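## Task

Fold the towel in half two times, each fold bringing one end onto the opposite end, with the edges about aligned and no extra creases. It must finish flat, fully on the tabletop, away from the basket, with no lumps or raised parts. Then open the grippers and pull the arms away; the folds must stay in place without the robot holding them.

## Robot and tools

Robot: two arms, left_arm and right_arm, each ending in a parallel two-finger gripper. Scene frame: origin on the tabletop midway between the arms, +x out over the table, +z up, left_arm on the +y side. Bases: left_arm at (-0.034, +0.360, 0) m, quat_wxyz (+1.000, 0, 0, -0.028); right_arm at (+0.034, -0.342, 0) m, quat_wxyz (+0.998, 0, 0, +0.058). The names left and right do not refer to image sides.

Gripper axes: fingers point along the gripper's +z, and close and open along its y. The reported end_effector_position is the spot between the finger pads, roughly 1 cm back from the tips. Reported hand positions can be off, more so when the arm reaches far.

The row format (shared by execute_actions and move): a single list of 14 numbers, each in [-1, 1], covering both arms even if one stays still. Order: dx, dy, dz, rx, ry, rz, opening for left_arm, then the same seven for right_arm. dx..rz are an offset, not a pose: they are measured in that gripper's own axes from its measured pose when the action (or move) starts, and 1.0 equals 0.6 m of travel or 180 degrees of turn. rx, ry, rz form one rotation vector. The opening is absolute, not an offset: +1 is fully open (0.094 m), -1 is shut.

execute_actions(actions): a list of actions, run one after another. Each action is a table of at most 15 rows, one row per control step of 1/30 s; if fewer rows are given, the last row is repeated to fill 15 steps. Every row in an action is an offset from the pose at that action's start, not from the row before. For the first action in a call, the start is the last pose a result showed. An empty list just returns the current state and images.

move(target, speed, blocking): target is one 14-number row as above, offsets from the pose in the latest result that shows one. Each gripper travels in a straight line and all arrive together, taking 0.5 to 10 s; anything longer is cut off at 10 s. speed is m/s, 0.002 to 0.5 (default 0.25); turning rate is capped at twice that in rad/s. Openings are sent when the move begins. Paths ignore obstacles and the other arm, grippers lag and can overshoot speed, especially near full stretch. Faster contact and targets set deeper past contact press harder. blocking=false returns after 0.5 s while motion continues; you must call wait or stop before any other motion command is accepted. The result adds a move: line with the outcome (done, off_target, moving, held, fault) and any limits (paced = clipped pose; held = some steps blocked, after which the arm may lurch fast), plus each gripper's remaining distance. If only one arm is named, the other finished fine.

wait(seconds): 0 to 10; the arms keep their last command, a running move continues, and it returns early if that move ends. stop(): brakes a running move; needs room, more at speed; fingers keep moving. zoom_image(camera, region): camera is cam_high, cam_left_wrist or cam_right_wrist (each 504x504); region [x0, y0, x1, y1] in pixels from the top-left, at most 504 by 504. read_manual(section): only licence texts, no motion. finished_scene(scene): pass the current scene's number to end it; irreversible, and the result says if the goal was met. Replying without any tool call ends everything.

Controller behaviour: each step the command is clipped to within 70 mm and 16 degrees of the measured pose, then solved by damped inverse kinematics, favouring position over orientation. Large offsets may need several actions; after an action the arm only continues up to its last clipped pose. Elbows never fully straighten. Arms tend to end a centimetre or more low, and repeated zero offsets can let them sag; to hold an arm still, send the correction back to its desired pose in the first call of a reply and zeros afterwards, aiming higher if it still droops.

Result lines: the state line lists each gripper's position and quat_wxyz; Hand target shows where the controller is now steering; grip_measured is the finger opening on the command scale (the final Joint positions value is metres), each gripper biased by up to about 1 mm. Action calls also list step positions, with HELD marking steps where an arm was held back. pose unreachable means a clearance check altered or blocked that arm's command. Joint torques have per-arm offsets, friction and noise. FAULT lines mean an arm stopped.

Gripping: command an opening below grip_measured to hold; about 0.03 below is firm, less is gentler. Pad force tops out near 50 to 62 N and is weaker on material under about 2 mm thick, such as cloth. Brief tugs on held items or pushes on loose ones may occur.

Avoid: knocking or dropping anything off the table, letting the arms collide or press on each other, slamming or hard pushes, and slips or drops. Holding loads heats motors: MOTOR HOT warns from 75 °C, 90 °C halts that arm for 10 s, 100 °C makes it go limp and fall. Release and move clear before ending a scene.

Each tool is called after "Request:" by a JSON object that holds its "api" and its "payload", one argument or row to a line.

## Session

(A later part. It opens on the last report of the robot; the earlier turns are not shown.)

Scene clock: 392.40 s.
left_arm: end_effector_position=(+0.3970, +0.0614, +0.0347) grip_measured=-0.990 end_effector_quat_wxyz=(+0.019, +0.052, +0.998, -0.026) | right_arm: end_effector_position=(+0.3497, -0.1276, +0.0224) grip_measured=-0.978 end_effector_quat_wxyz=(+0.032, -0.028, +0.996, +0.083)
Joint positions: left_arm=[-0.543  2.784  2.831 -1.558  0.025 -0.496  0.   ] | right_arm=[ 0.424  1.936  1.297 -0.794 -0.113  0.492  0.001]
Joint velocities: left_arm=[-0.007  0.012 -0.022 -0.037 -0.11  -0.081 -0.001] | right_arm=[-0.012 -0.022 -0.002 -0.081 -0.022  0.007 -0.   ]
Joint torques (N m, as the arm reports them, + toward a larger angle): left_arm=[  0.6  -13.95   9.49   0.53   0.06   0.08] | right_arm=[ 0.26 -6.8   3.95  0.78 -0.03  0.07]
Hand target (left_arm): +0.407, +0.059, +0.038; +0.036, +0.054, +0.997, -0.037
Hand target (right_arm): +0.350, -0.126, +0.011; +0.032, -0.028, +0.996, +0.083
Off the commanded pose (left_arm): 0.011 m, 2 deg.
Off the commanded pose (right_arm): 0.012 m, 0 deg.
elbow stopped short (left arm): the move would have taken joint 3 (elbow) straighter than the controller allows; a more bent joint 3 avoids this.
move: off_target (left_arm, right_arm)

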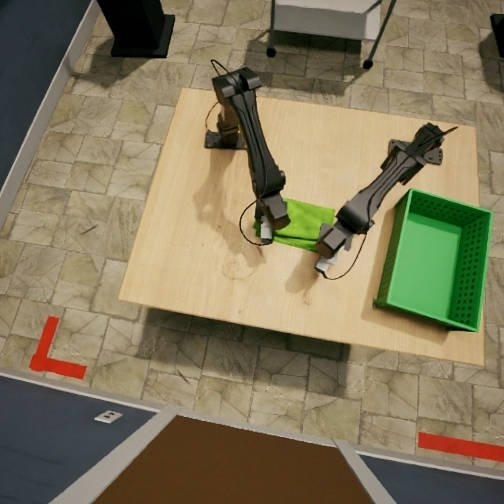

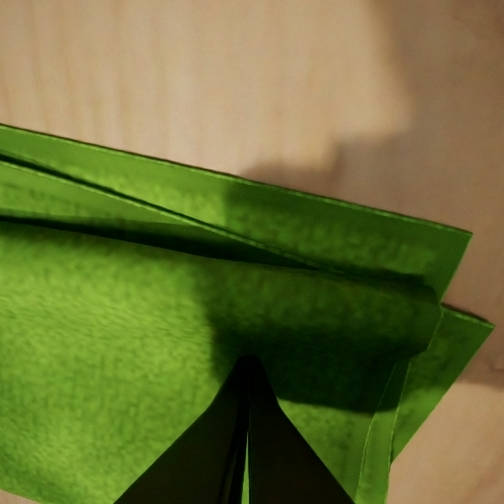

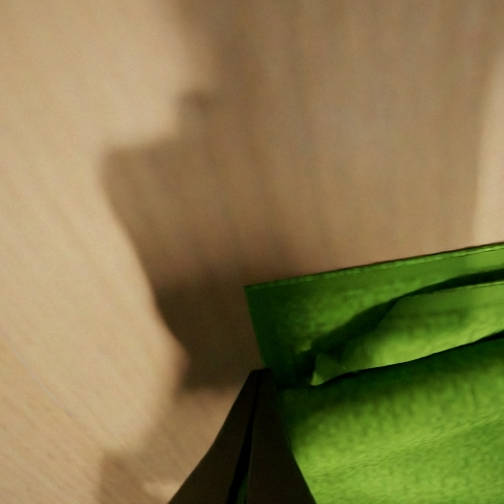

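Request:
{"api": "move", "payload": {
  "target": [0.062,-0.018,-0.03,0,0,0,0, 0,0,0.02,0,0,0,-1],
  "speed": 0.08
}}

Request:
{"api": "move", "payload": {
  "target": [0,0,0.08,0,0,0,0, 0,0,0.02,0,0,0,-1],
  "speed": 0.05
}}

Request:
{"api": "move", "payload": {
  "target": [0,0,0.025,0,0,0,-1, 0,0,0.02,0,0,0,-1]
}}

Request:
{"api": "move", "payload": {
  "target": [-0.03,0,-0.05,0,-0.08,0,-1, 0,0,0.02,0,0,0,-1],
  "speed": 0.05
}}

Request:
{"api": "move", "payload": {
  "target": [-0.05,0,0.035,0,0,0,-1, 0,0,0.02,0,0,0,-1],
  "speed": 0.05
}}

Scene clock: 400.53 s.
left_arm: end_effector_position=(+0.3556, +0.0600, +0.0449) grip_measured=-0.003 end_effector_quat_wxyz=(+0.006, +0.054, +0.998, -0.019) | right_arm: end_effector_position=(+0.3508, -0.1270, +0.0226) grip_measured=-0.978 end_effector_quat_wxyz=(+0.034, -0.028, +0.995, +0.084)
Joint positions: left_arm=[-0.593  2.504  2.334 -1.369  0.025 -0.541  0.047] | right_arm=[ 0.424  1.936  1.297 -0.789 -0.113  0.492  0.001]
Joint velocities: left_arm=[-0.007  0.017 -0.027  0.051  0.007  0.037 -0.   ] | right_arm=[ 0.007 -0.002  0.002  0.037 -0.007 -0.051  0.   ]
Joint torques (N m, as the arm reports them, + toward a larger angle): left_arm=[ -0.33 -15.34   5.87   0.5    0.02  -0.11] | right_arm=[ 0.27 -6.78  3.92  0.75 -0.08  0.09]
Hand target (left_arm): +0.358, +0.056, +0.052; +0.019, +0.052, +0.998, -0.026
Hand target (right_arm): +0.350, -0.126, +0.011; +0.032, -0.028, +0.996, +0.083
Off the commanded pose (left_arm): 0.008 m, 2 deg.
Off the commanded pose (right_arm): 0.012 m, 0 deg.
move: off_target (right_arm)

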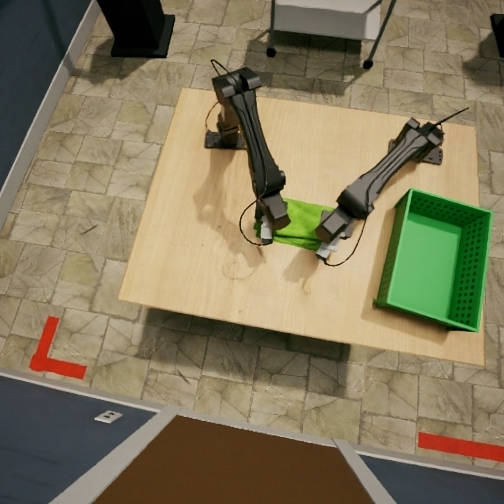

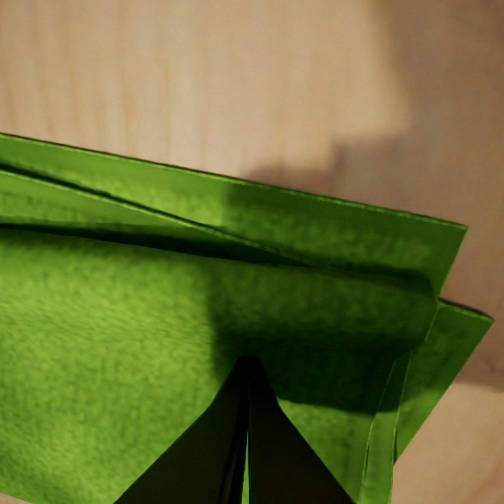

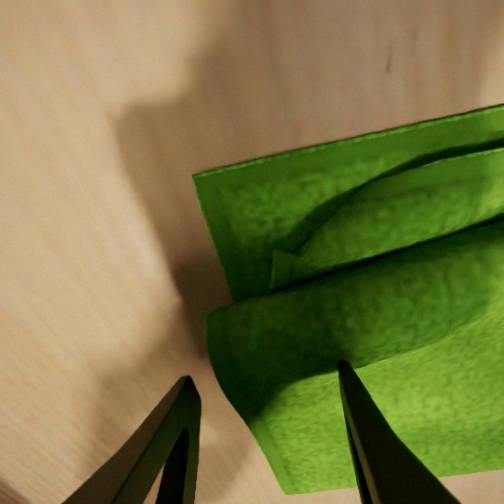

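Scene clock: 401.73 s.
left_arm: end_effector_position=(+0.3518, +0.0621, +0.0204) grip_measured=-0.003 end_effector_quat_wxyz=(+0.002, +0.054, +0.998, -0.018) | right_arm: end_effector_position=(+0.3509, -0.1270, +0.0226) grip_measured=-0.978 end_effector_quat_wxyz=(+0.034, -0.028, +0.995, +0.084)
Joint positions: left_arm=[-0.593  2.486  2.204 -1.264  0.028 -0.541  0.047] | right_arm=[ 0.424  1.936  1.297 -0.789 -0.113  0.492  0.001]
Joint velocities: left_arm=[ 0.012 -0.017 -0.002 -0.051  0.022 -0.007  0.   ] | right_arm=[ 0.007  0.002 -0.007  0.007  0.022  0.007 -0.001]
Joint torques (N m, as the arm reports them, + toward a larger angle): left_arm=[ -0.36 -11.31   3.67   0.91   0.    -0.08] | right_arm=[ 0.32 -6.77  3.89  0.79 -0.04  0.06]
Hand target (left_arm): +0.355, +0.058, -0.002; +0.005, +0.054, +0.998, -0.018
Hand target (right_arm): +0.351, -0.125, +0.011; +0.034, -0.028, +0.995, +0.084
Off the commanded pose (left_arm): 0.024 m, 0 deg.
Off the commanded pose (right_arm): 0.012 m, 0 deg.
move: off_target (left_arm, right_arm)

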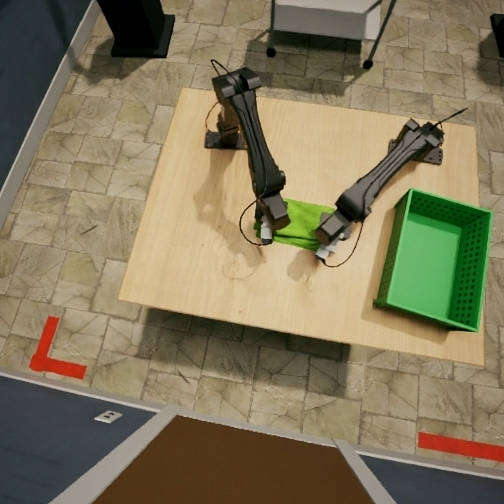

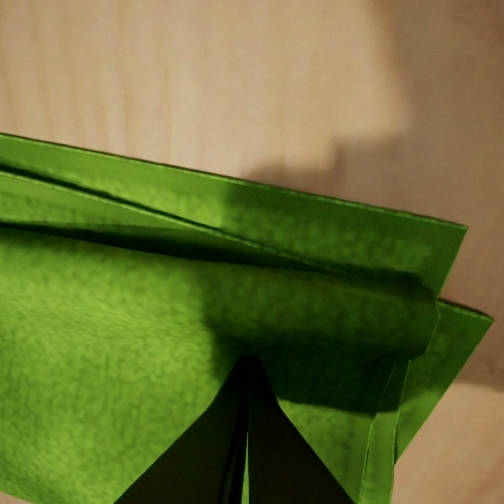

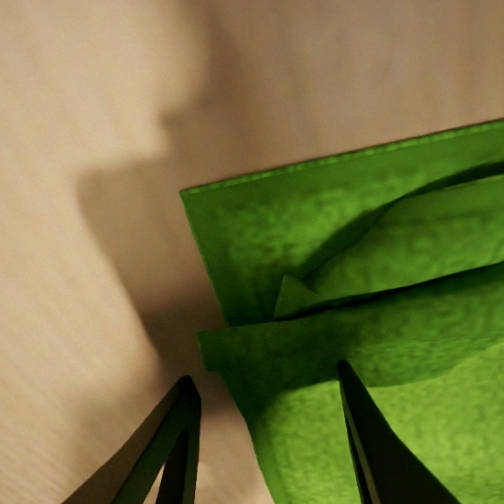

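Scene clock: 402.43 s.
left_arm: end_effector_position=(+0.3505, +0.0574, +0.0213) grip_measured=-0.978 end_effector_quat_wxyz=(+0.001, +0.055, +0.998, -0.031) | right_arm: end_effector_position=(+0.3520, -0.1258, +0.0229) grip_measured=-0.978 end_effector_quat_wxyz=(+0.037, -0.028, +0.995, +0.087)
Joint positions: left_arm=[-0.595  2.479  2.192 -1.248  0.05  -0.541  0.001] | right_arm=[ 0.424  1.936  1.297 -0.783 -0.115  0.492  0.001]
Joint velocities: left_arm=[ 0.007  0.002 -0.002  0.051  0.022  0.037 -0.001] | right_arm=[ 0.017  0.002 -0.007  0.037  0.007 -0.051  0.   ]
Joint torques (N m, as the arm reports them, + toward a larger angle): left_arm=[ -0.05 -12.29   3.98   0.57  -0.14  -0.01] | right_arm=[ 0.32 -6.82  3.86  0.76 -0.05  0.08]
Hand target (left_arm): +0.351, +0.062, +0.006; +0.001, +0.054, +0.998, -0.018
Hand target (right_arm): +0.351, -0.125, +0.011; +0.034, -0.028, +0.995, +0.084
Off the commanded pose (left_arm): 0.016 m, 1 deg.
Off the commanded pose (right_arm): 0.012 m, 0 deg.
move: off_target (left_arm, right_arm)

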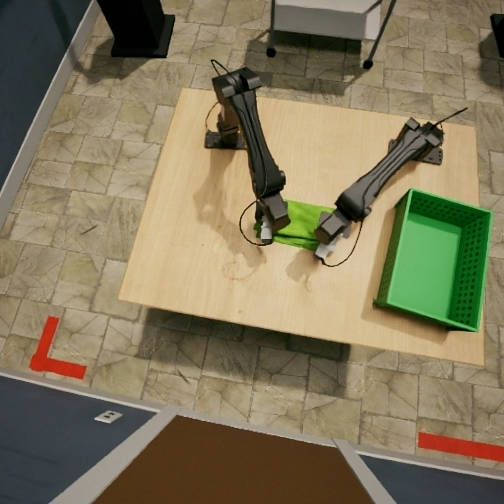

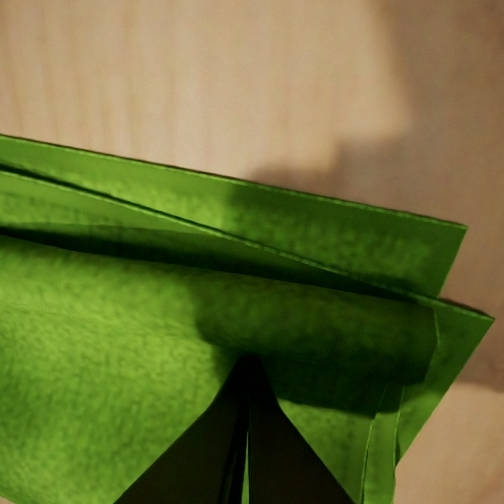

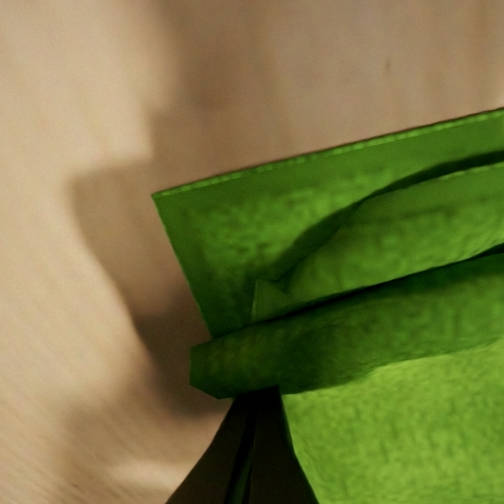

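Scene clock: 405.27 s.
left_arm: end_effector_position=(+0.3659, +0.0602, +0.0415) grip_measured=-0.978 end_effector_quat_wxyz=(+0.106, +0.051, +0.992, -0.037) | right_arm: end_effector_position=(+0.3585, -0.1214, +0.0242) grip_measured=-0.978 end_effector_quat_wxyz=(+0.050, -0.029, +0.994, +0.096)
Joint positions: left_arm=[-0.612  2.3    1.934 -0.988 -0.063 -0.559  0.001] | right_arm=[ 0.424  1.936  1.297 -0.751 -0.118  0.492  0.001]
Joint velocities: left_arm=[-0.002  0.027 -0.012  0.066 -0.051  0.022 -0.001] | right_arm=[ 0.002  0.012 -0.037 -0.007 -0.037 -0.037 -0.001]
Joint torques (N m, as the arm reports them, + toward a larger angle): left_arm=[ -0.77 -14.71   6.3    0.8   -0.21  -0.11] | right_arm=[ 0.2  -6.89  4.07  0.57 -0.03  0.06]
Hand target (left_arm): +0.368, +0.058, +0.051; +0.126, +0.049, +0.990, -0.038
Hand target (right_arm): +0.353, -0.124, +0.011; +0.037, -0.028, +0.995, +0.087
Off the commanded pose (left_arm): 0.011 m, 2 deg.
Off the commanded pose (right_arm): 0.014 m, 2 deg.
move: off_target (left_arm, right_arm)

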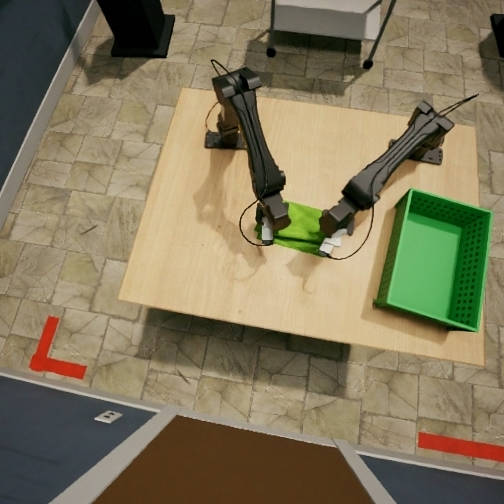

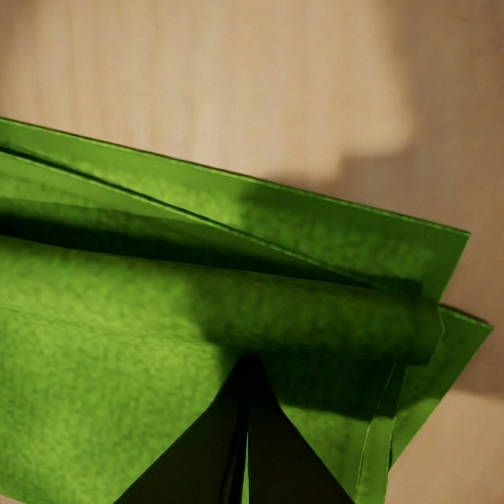

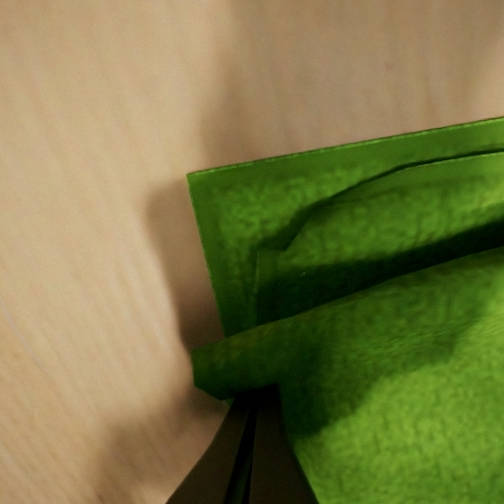

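Scene clock: 406.27 s.
left_arm: end_effector_position=(+0.3945, +0.0518, +0.0269) grip_measured=-0.978 end_effector_quat_wxyz=(+0.107, +0.051, +0.992, -0.038) | right_arm: end_effector_position=(+0.3647, -0.1177, +0.0256) grip_measured=-0.978 end_effector_quat_wxyz=(+0.063, -0.030, +0.992, +0.103)
Joint positions: left_arm=[-0.588  2.441  2.122 -1.032 -0.056 -0.535  0.001] | right_arm=[ 0.424  1.936  1.297 -0.721 -0.118  0.492  0.001]
Joint velocities: left_arm=[ 0.012  0.007  0.007 -0.066 -0.022 -0.066 -0.001] | right_arm=[ 0.002 -0.007 -0.007 -0.007  0.051 -0.037 -0.001]
Joint torques (N m, as the arm reports them, + toward a larger angle): left_arm=[  0.8  -12.65  10.08   0.51   0.01   0.08] | right_arm=[ 0.31 -6.81  4.21  0.63 -0.05  0.09]
Hand target (left_arm): +0.399, +0.055, +0.028; +0.107, +0.051, +0.992, -0.037
Hand target (right_arm): +0.359, -0.119, +0.013; +0.050, -0.029, +0.994, +0.096
Off the commanded pose (left_arm): 0.006 m, 0 deg.
Off the commanded pose (right_arm): 0.014 m, 2 deg.
move: off_target (right_arm)

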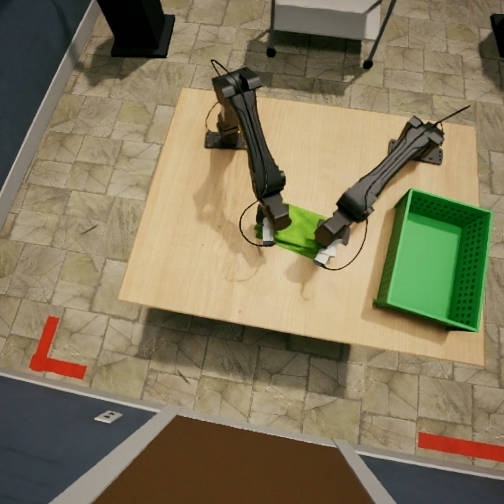

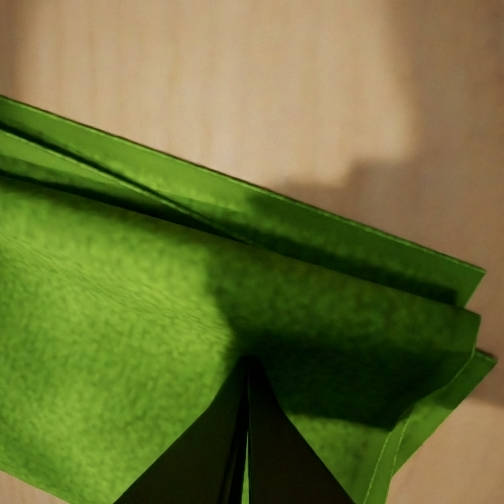

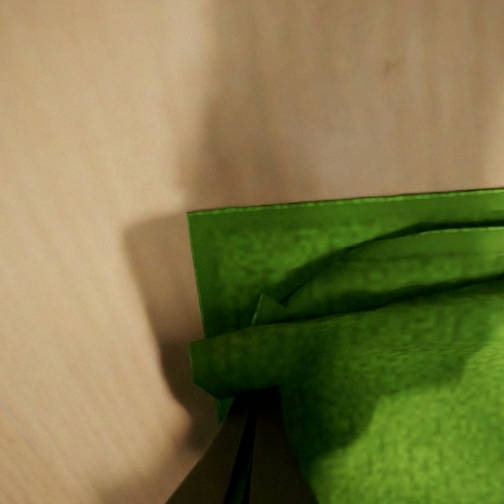

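Request:
{"api": "move", "payload": {
  "target": [0,0,0,0,0,0,-1, -0.03,0,-0.06,0,0,0,-1],
  "speed": 0.1
}}

Request:
{"api": "move", "payload": {
  "target": [0,0,0,0,0,0,-1, -0.09,0.13,0.03,-0.08,0,0,-1],
  "speed": 0.08
}}

Scene clock: 415.97 s.
left_arm: end_effector_position=(+0.3943, +0.0520, +0.0262) grip_measured=-0.978 end_effector_quat_wxyz=(+0.106, +0.052, +0.992, -0.037) | right_arm: end_effector_position=(+0.3717, -0.1247, +0.0503) grip_measured=-0.978 end_effector_quat_wxyz=(+0.052, -0.031, +0.994, +0.094)
Joint positions: left_arm=[-0.588  2.442  2.122 -1.032 -0.056 -0.534  0.001] | right_arm=[ 0.4    1.936  1.407 -0.861 -0.118  0.465  0.001]
Joint velocities: left_arm=[ 0.002 -0.022  0.007  0.007 -0.066 -0.007  0.001] | right_arm=[-0.012  0.002  0.017 -0.037  0.037  0.007  0.001]
Joint torques (N m, as the arm reports them, + toward a larger angle): left_arm=[ -0.04 -13.73   7.54   0.63  -0.01  -0.02] | right_arm=[-0.64 -9.35  7.45  0.39 -0.11 -0.03]
Hand target (left_arm): +0.395, +0.052, +0.027; +0.107, +0.051, +0.992, -0.038
Hand target (right_arm): +0.378, -0.124, +0.063; +0.063, -0.030, +0.992, +0.103
Off the commanded pose (left_arm): 0.001 m, 0 deg.
Off the commanded pose (right_arm): 0.014 m, 2 deg.
move: off_target (right_arm)

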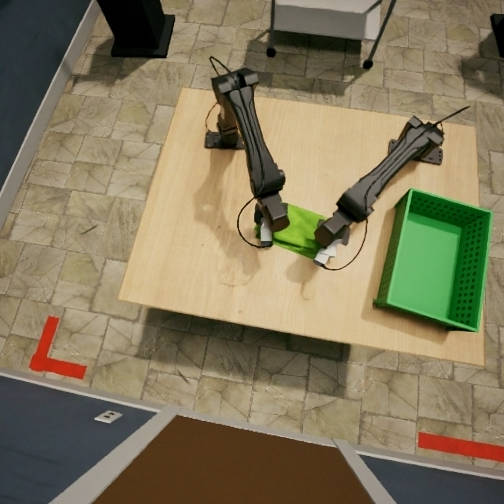

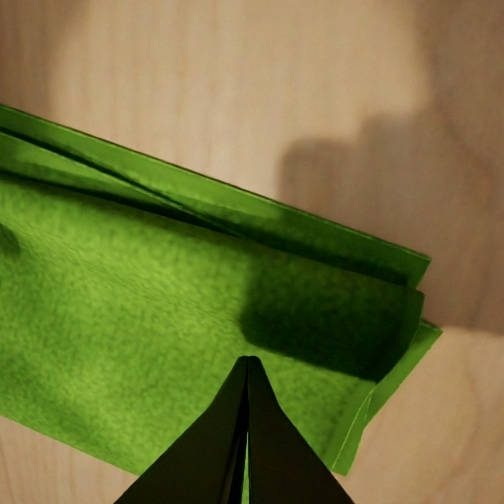

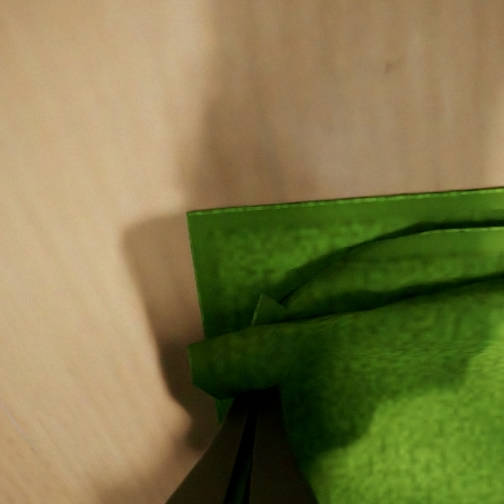

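Scene clock: 417.90 s.
left_arm: end_effector_position=(+0.3943, +0.0520, +0.0262) grip_measured=-0.978 end_effector_quat_wxyz=(+0.106, +0.052, +0.992, -0.037) | right_arm: end_effector_position=(+0.4175, -0.0526, +0.0506) grip_measured=-0.978 end_effector_quat_wxyz=(+0.044, -0.031, +0.977, +0.208)
Joint positions: left_arm=[-0.588  2.442  2.122 -1.032 -0.056 -0.534  0.001] | right_arm=[ 0.41   2.146  1.666 -0.803 -0.322  0.51   0.001]
Joint velocities: left_arm=[-0.022  0.012 -0.017 -0.066  0.051  0.022 -0.001] | right_arm=[-0.007  0.012 -0.012 -0.007 -0.037  0.022  0.001]
Joint torques (N m, as the arm reports them, + toward a larger angle): left_arm=[ -0.04 -13.64   7.49   0.62  -0.01  -0.01] | right_arm=[ 0.74 -8.97  7.86  0.72 -0.28  0.03]
Hand target (left_arm): +0.394, +0.052, +0.026; +0.106, +0.052, +0.992, -0.037
Hand target (right_arm): +0.421, -0.042, +0.053; +0.047, -0.037, +0.974, +0.218
Off the commanded pose (left_arm): 0.000 m, 0 deg.
Off the commanded pose (right_arm): 0.012 m, 1 deg.
move: off_target (right_arm)

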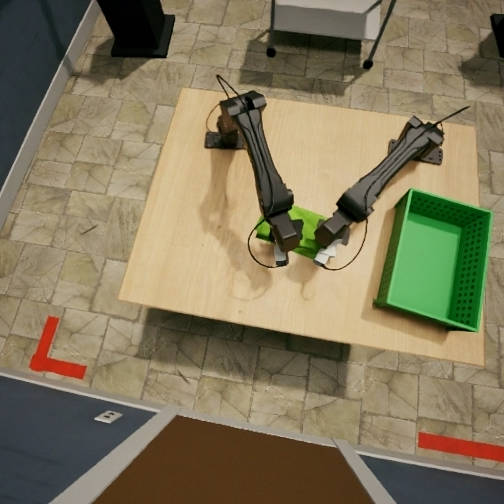

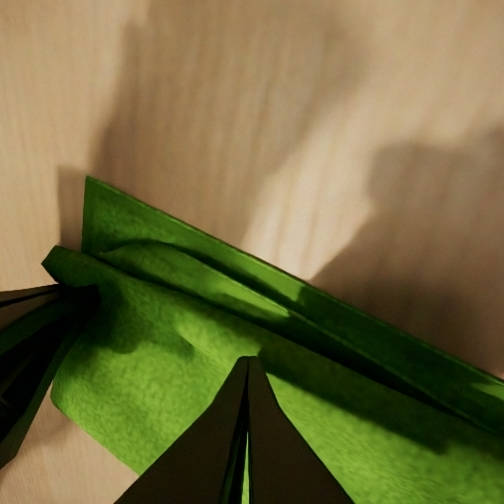

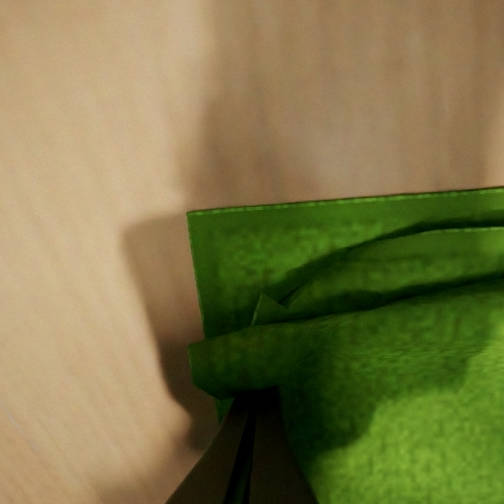

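Request:
{"api": "move", "payload": {
  "target": [0,0,0,0,0,0,-1, -0.035,0.01,0.09,0,0,0,-1],
  "speed": 0.05
}}

Request:
{"api": "move", "payload": {
  "target": [-0.04,0,-0.03,0,0,0,-1, 0,0,0.04,0,0,0,-1],
  "speed": 0.05
}}

Request:
{"api": "move", "payload": {
  "target": [-0.03,0,0.04,0,0,0,-1, 0,0,0.04,0,0,0,-1],
  "speed": 0.05
}}

Scene clock: 427.73 s.
left_arm: end_effector_position=(+0.3943, +0.0520, +0.0262) grip_measured=-0.978 end_effector_quat_wxyz=(+0.106, +0.052, +0.992, -0.037) | right_arm: end_effector_position=(+0.4417, -0.0318, +0.0223) grip_measured=-0.978 end_effector_quat_wxyz=(+0.050, -0.026, +0.975, +0.215)
Joint positions: left_arm=[-0.588  2.442  2.122 -1.032 -0.056 -0.534  0.001] | right_arm=[ 0.42   2.283  1.768 -0.744 -0.325  0.535  0.001]
Joint velocities: left_arm=[-0.017 -0.022  0.032  0.007 -0.007  0.007  0.   ] | right_arm=[-0.012 -0.012 -0.007  0.022 -0.037  0.051 -0.001]
Joint torques (N m, as the arm reports them, + toward a larger angle): left_arm=[  0.02 -13.7    7.51   0.6    0.01   0.01] | right_arm=[ 1.01 -8.18  7.04  0.79 -0.04  0.05]
Hand target (left_arm): +0.394, +0.052, +0.026; +0.106, +0.052, +0.992, -0.037
Hand target (right_arm): +0.441, -0.025, +0.006; +0.044, -0.031, +0.977, +0.208
Off the commanded pose (left_arm): 0.000 m, 0 deg.
Off the commanded pose (right_arm): 0.018 m, 1 deg.
move: off_target (right_arm)

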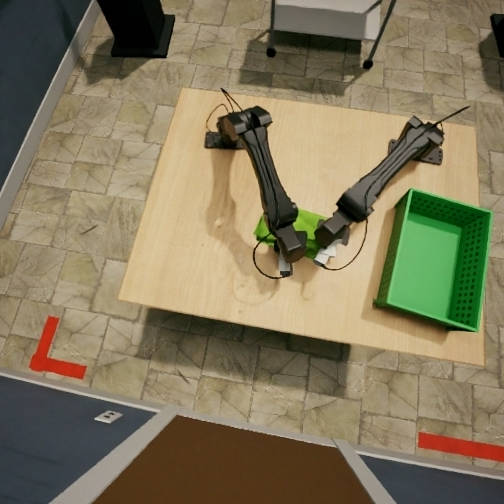

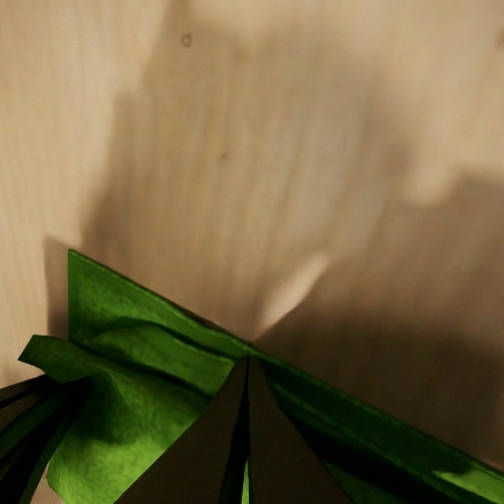

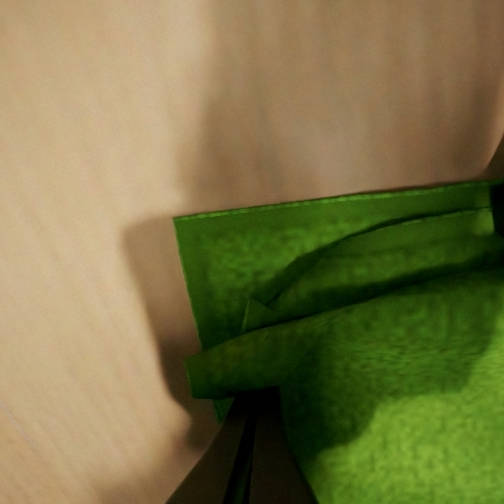

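Scene clock: 428.93 s.
left_arm: end_effector_position=(+0.4090, +0.0486, +0.0455) grip_measured=-0.978 end_effector_quat_wxyz=(+0.103, +0.052, +0.993, -0.037) | right_arm: end_effector_position=(+0.4507, -0.0258, +0.0209) grip_measured=-0.979 end_effector_quat_wxyz=(+0.065, -0.023, +0.971, +0.227)
Joint positions: left_arm=[-0.575  2.537  2.374 -1.195 -0.051 -0.521  0.001] | right_arm=[ 0.42   2.295  1.768 -0.691 -0.328  0.549  0.001]
Joint velocities: left_arm=[-0.007 -0.022 -0.002 -0.051  0.022 -0.007  0.   ] | right_arm=[-0.012  0.002 -0.012 -0.022 -0.022 -0.007 -0.001]
Joint torques (N m, as the arm reports them, + toward a larger angle): left_arm=[  0.8  -13.51  10.28   0.5   -0.01   0.08] | right_arm=[ 1.17 -8.72  5.45  0.81 -0.07  0.04]
Hand target (left_arm): +0.414, +0.051, +0.049; +0.106, +0.052, +0.992, -0.038
Hand target (right_arm): +0.443, -0.022, +0.001; +0.050, -0.026, +0.975, +0.216
Off the commanded pose (left_arm): 0.007 m, 0 deg.
Off the commanded pose (right_arm): 0.022 m, 2 deg.
move: off_target (right_arm)

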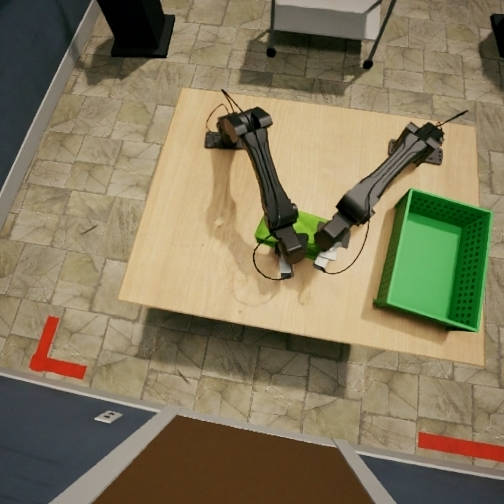

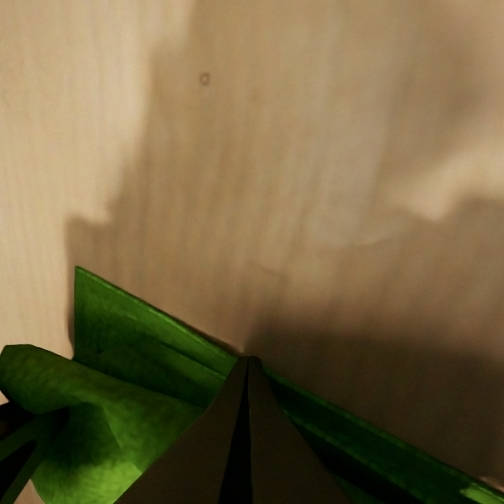

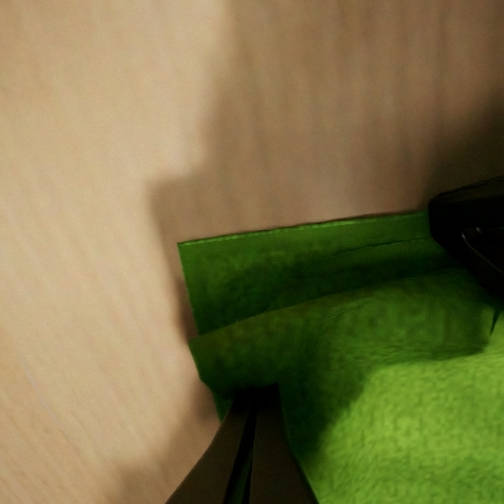

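Scene clock: 429.80 s.
left_arm: end_effector_position=(+0.4271, +0.0405, +0.0310) grip_measured=-0.978 end_effector_quat_wxyz=(+0.106, +0.053, +0.992, -0.039) | right_arm: end_effector_position=(+0.4581, -0.0210, +0.0214) grip_measured=-0.979 end_effector_quat_wxyz=(+0.078, -0.019, +0.968, +0.237)
Joint positions: left_arm=[-0.567  2.684  2.595 -1.261 -0.048 -0.512  0.001] | right_arm=[ 0.42   2.301  1.768 -0.649 -0.33   0.563  0.001]
Joint velocities: left_arm=[ 0.046  0.022  0.095 -0.037  0.066 -0.037 -0.   ] | right_arm=[-0.007  0.007  0.022 -0.007 -0.007 -0.051  0.001]
Joint torques (N m, as the arm reports them, + toward a larger angle): left_arm=[  0.86 -13.05   9.53   0.68   0.     0.07] | right_arm=[ 1.09 -8.34  5.98  0.91 -0.08  0.03]
Hand target (left_arm): +0.431, +0.044, +0.026; +0.104, +0.052, +0.993, -0.037
Hand target (right_arm): +0.453, -0.016, +0.000; +0.065, -0.023, +0.971, +0.227
Off the commanded pose (left_arm): 0.008 m, 0 deg.
Off the commanded pose (right_arm): 0.023 m, 2 deg.
move: off_target (right_arm)

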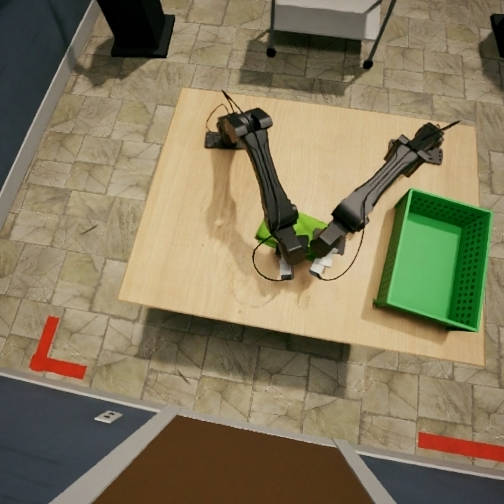

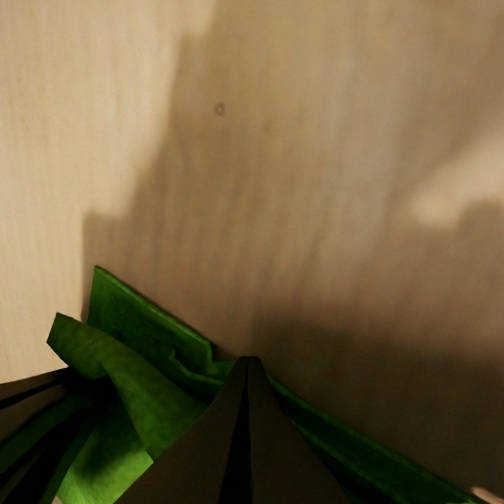

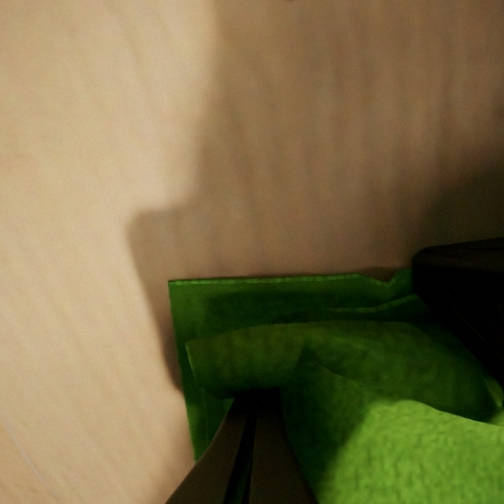

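Better. Withdraw right, release left.

Request:
{"api": "move", "payload": {
  "target": [0,0,0,0,0,0,-1, 0,0,-0.3,0,0,0,-1]
}}

Request:
{"api": "move", "payload": {
  "target": [0,0,0,0,0,0,-0.2, 0,0,0,0,0,0,-1]
}}

Request:
{"api": "move", "payload": {
  "target": [0.1,0.1,-0.3,0,0,0,-0.2, 0.1,0,-0.05,0.1,0,0,-1]
}}

Request:
{"api": "zoom_image", "payload": {
  "camera": "cam_high",
  "region": [200, 150, 400, 300]
}}

Scene clock: 438.17 s.
left_arm: end_effector_position=(+0.4268, +0.0406, +0.0311) grip_measured=-0.978 end_effector_quat_wxyz=(+0.105, +0.053, +0.992, -0.039) | right_arm: end_effector_position=(+0.4322, -0.1032, +0.1683) grip_measured=-0.979 end_effector_quat_wxyz=(+0.072, -0.016, +0.971, +0.228)
Joint positions: left_arm=[-0.567  2.686  2.6   -1.265 -0.048 -0.511  0.001] | right_arm=[ 0.283  2.021  1.925 -1.153 -0.366  0.427  0.001]
Joint velocities: left_arm=[ 0.017 -0.007  0.022 -0.022 -0.051 -0.051 -0.001] | right_arm=[ 0.007 -0.002 -0.012  0.022 -0.051 -0.007  0.   ]
Joint torques (N m, as the arm reports them, + toward a larger angle): left_arm=[  0.   -14.97   7.06   0.63  -0.01  -0.01] | right_arm=[-0.42 -9.78  7.75  0.59 -0.28 -0.05]
Hand target (left_arm): +0.427, +0.040, +0.031; +0.106, +0.053, +0.992, -0.039
Hand target (right_arm): +0.434, -0.103, +0.179; +0.079, -0.019, +0.968, +0.236
Off the commanded pose (left_arm): 0.000 m, 0 deg.
Off the commanded pose (right_arm): 0.011 m, 1 deg.
move: off_target (right_arm)

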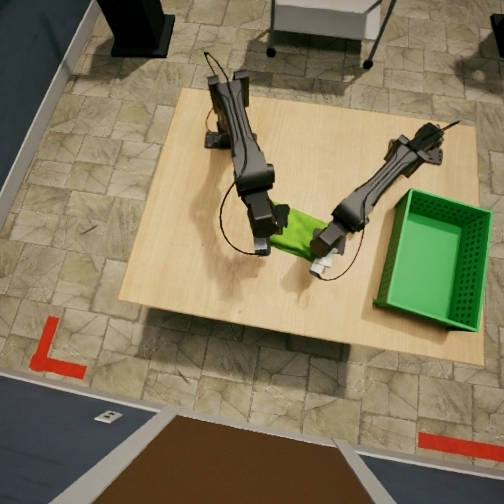

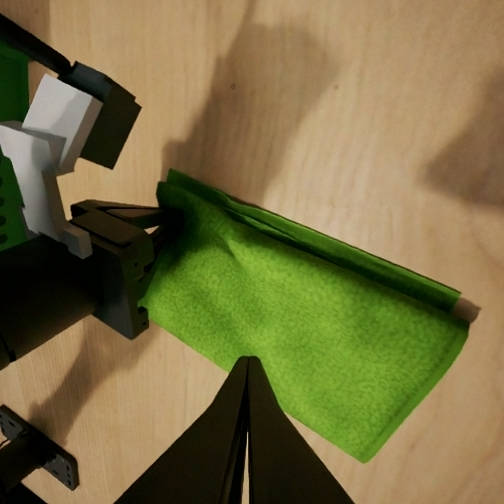

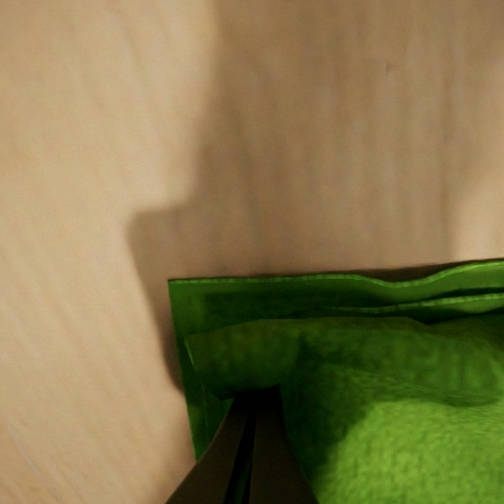

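Scene clock: 438.67 s.
left_arm: end_effector_position=(+0.4268, +0.0406, +0.0311) grip_measured=-0.203 end_effector_quat_wxyz=(+0.105, +0.053, +0.992, -0.039) | right_arm: end_effector_position=(+0.4322, -0.1032, +0.1683) grip_measured=-0.979 end_effector_quat_wxyz=(+0.072, -0.016, +0.971, +0.228)
Joint positions: left_arm=[-0.567  2.686  2.6   -1.265 -0.048 -0.511  0.037] | right_arm=[ 0.283  2.021  1.925 -1.153 -0.366  0.427  0.001]
Joint velocities: left_arm=[-0.002 -0.012 -0.002  0.051 -0.037 -0.022 -0.   ] | right_arm=[-0.002 -0.007 -0.007 -0.007  0.037  0.022 -0.   ]
Joint torques (N m, as the arm reports them, + toward a larger angle): left_arm=[  0.05 -14.86   7.39   0.61   0.01   0.  ] | right_arm=[ 0.06 -9.39  5.78  0.7  -0.17  0.03]
Hand target (left_arm): +0.427, +0.041, +0.031; +0.105, +0.053, +0.992, -0.039
Hand target (right_arm): +0.432, -0.103, +0.168; +0.072, -0.016, +0.971, +0.228
Off the commanded pose (left_arm): 0.000 m, 0 deg.
Off the commanded pose (right_arm): 0.000 m, 0 deg.
move: done

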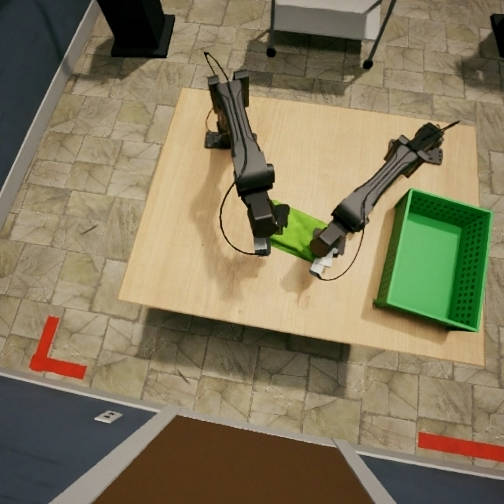

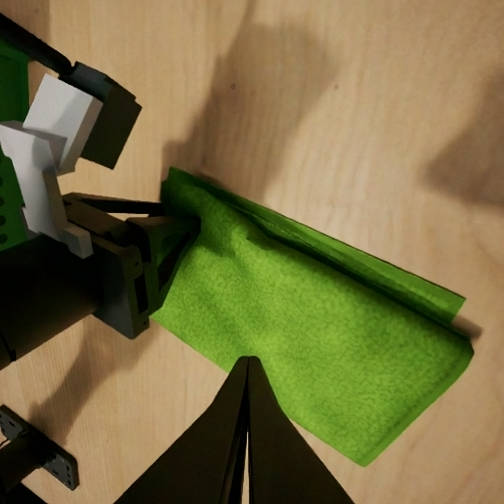

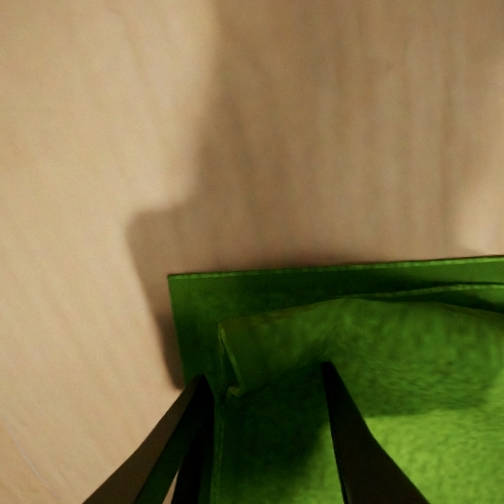

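Scene clock: 440.03 s.
left_arm: end_effector_position=(+0.3424, +0.1193, +0.1897) grip_measured=-0.203 end_effector_quat_wxyz=(+0.113, +0.052, +0.991, -0.043) | right_arm: end_effector_position=(+0.3746, -0.1131, +0.1796) grip_measured=-0.979 end_effector_quat_wxyz=(+0.069, -0.004, +0.994, +0.080)
Joint positions: left_arm=[-0.532  2.082  2.173 -1.423 -0.041 -0.478  0.037] | right_arm=[ 0.445  1.936  1.925 -1.357 -0.062  0.561  0.001]
Joint velocities: left_arm=[-0.007 -0.007  0.007 -0.022 -0.037  0.022 -0.   ] | right_arm=[-0.022  0.007  0.007 -0.007 -0.022  0.037 -0.001]
Joint torques (N m, as the arm reports them, + toward a larger angle): left_arm=[  0.71 -11.36   5.82   0.53   0.04   0.1 ] | right_arm=[  0.52 -10.13   5.05   0.43   0.06   0.05]
Hand target (left_arm): +0.339, +0.125, +0.188; +0.105, +0.053, +0.992, -0.039
Hand target (right_arm): +0.369, -0.116, +0.186; +0.074, -0.004, +0.994, +0.075
Off the commanded pose (left_arm): 0.005 m, 1 deg.
Off the commanded pose (right_arm): 0.009 m, 1 deg.
move: done

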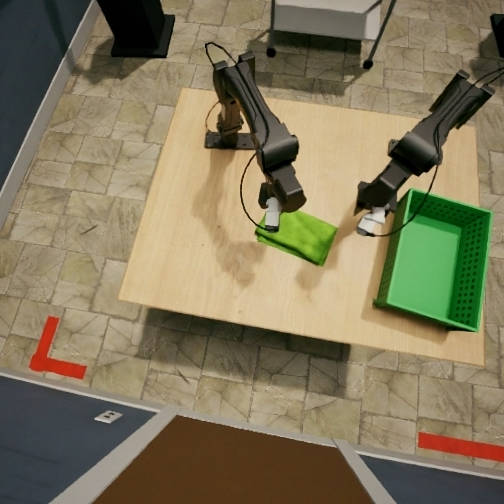

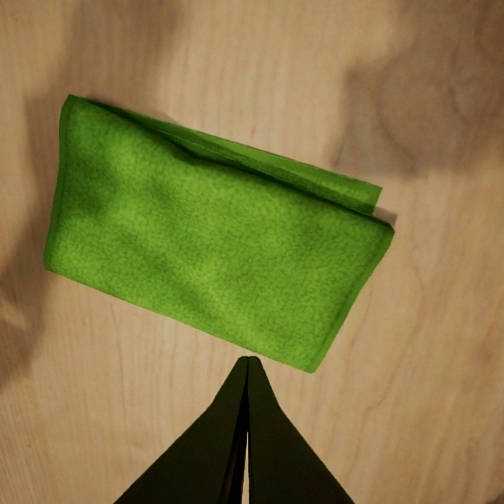

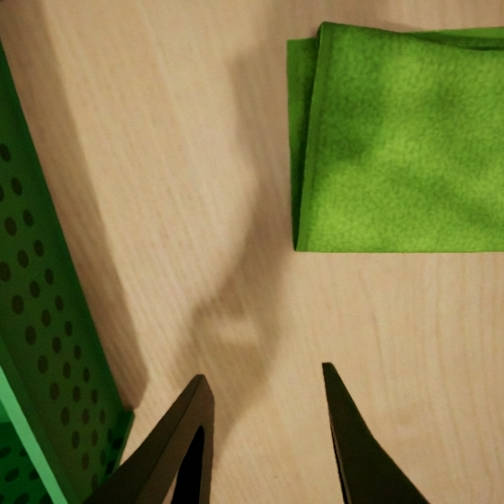

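Region (200, 150, 400, 300) of cam_high's 504x504 image, scaled by 2.520, with more detail than that image has; it fills the top 378 rows of this view, and the rest is white.

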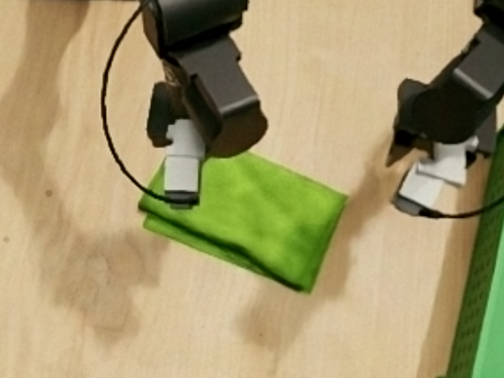

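Request:
{"api": "move", "payload": {
  "target": [0,0,0,0,0,0,-0.2, -0.05,0.105,0.30,0,0,0,1],
  "speed": 0.1
}}

Request:
{"api": "move", "payload": {
  "target": [0,0,0,0,0,0,-0.2, 0.1,-0.2,-0.35,0,0,0,1]
}}

Scene clock: 448.43 s.
left_arm: end_effector_position=(+0.3421, +0.1195, +0.1896) grip_measured=-0.203 end_effector_quat_wxyz=(+0.113, +0.053, +0.991, -0.042) | right_arm: end_effector_position=(+0.4225, -0.0327, +0.0321) grip_measured=+1.000 end_effector_quat_wxyz=(+0.069, +0.001, +0.994, +0.080)
Joint positions: left_arm=[-0.532  2.082  2.173 -1.425 -0.041 -0.477  0.037] | right_arm=[ 0.538  2.301  1.901 -0.964 -0.042  0.66   0.094]
Joint velocities: left_arm=[ 0.007 -0.012 -0.007  0.037 -0.037  0.007  0.   ] | right_arm=[ 0.012 -0.007 -0.002  0.037 -0.007 -0.051  0.   ]
Joint torques (N m, as the arm reports them, + toward a larger angle): left_arm=[ -0.13 -10.64   7.19   0.65   0.     0.  ] | right_arm=[ 0.91 -8.15  7.04  0.78  0.    0.05]
Hand target (left_arm): +0.342, +0.119, +0.190; +0.113, +0.052, +0.991, -0.043
Hand target (right_arm): +0.425, -0.023, +0.017; +0.069, -0.004, +0.994, +0.081
Off the commanded pose (left_arm): 0.000 m, 0 deg.
Off the commanded pose (right_arm): 0.019 m, 0 deg.
move: off_target (right_arm)

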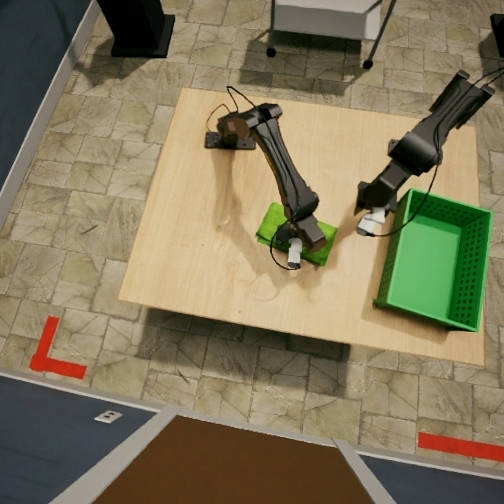

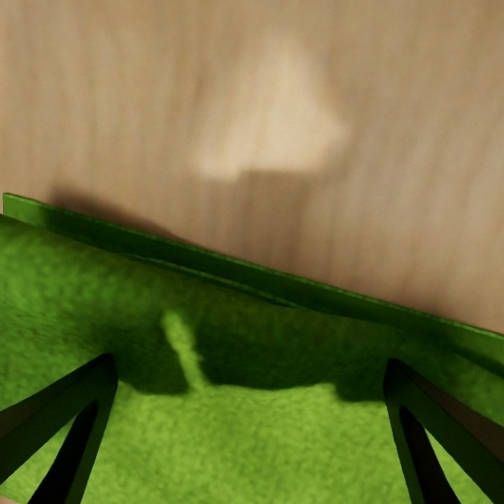

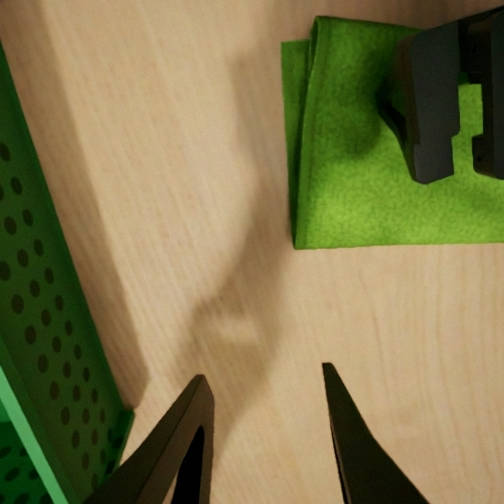

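Scene clock: 450.07 s.
left_arm: end_effector_position=(+0.3421, +0.1195, +0.1896) grip_measured=-0.203 end_effector_quat_wxyz=(+0.113, +0.053, +0.991, -0.042) | right_arm: end_effector_position=(+0.3356, -0.1833, +0.1980) grip_measured=+1.000 end_effector_quat_wxyz=(+0.057, +0.001, +0.996, +0.068)
Joint positions: left_arm=[-0.532  2.082  2.173 -1.425 -0.041 -0.477  0.037] | right_arm=[ 0.326  1.707  1.718 -1.42  -0.073  0.451  0.094]
Joint velocities: left_arm=[-0.002  0.017 -0.017 -0.051  0.11  -0.037 -0.   ] | right_arm=[-0.012  0.012  0.017 -0.095 -0.081 -0.051  0.   ]
Joint torques (N m, as the arm reports them, + toward a larger angle): left_arm=[ -0.08 -10.71   7.16   0.65  -0.01  -0.01] | right_arm=[-0.52 -7.38  7.91  0.41 -0.1  -0.04]
Hand target (left_arm): +0.342, +0.119, +0.190; +0.113, +0.053, +0.991, -0.042
Hand target (right_arm): +0.337, -0.183, +0.211; +0.070, +0.000, +0.994, +0.078
Off the commanded pose (left_arm): 0.000 m, 0 deg.
Off the commanded pose (right_arm): 0.012 m, 2 deg.
move: off_target (right_arm)

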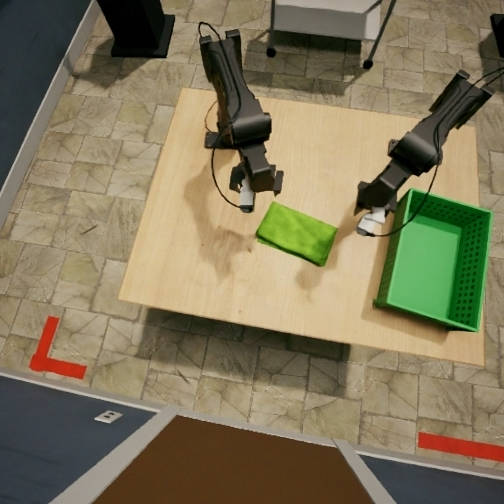

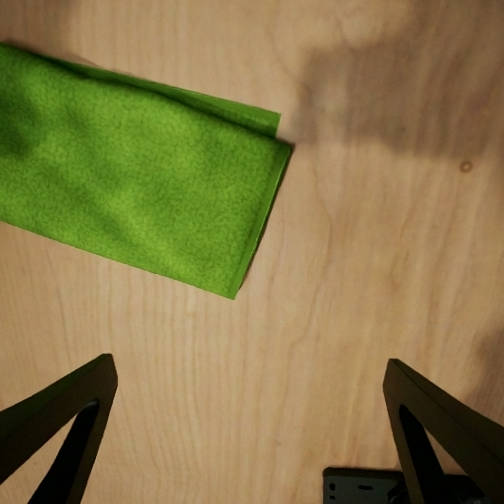

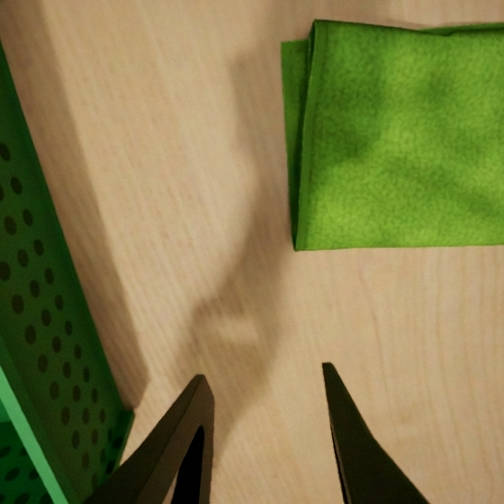

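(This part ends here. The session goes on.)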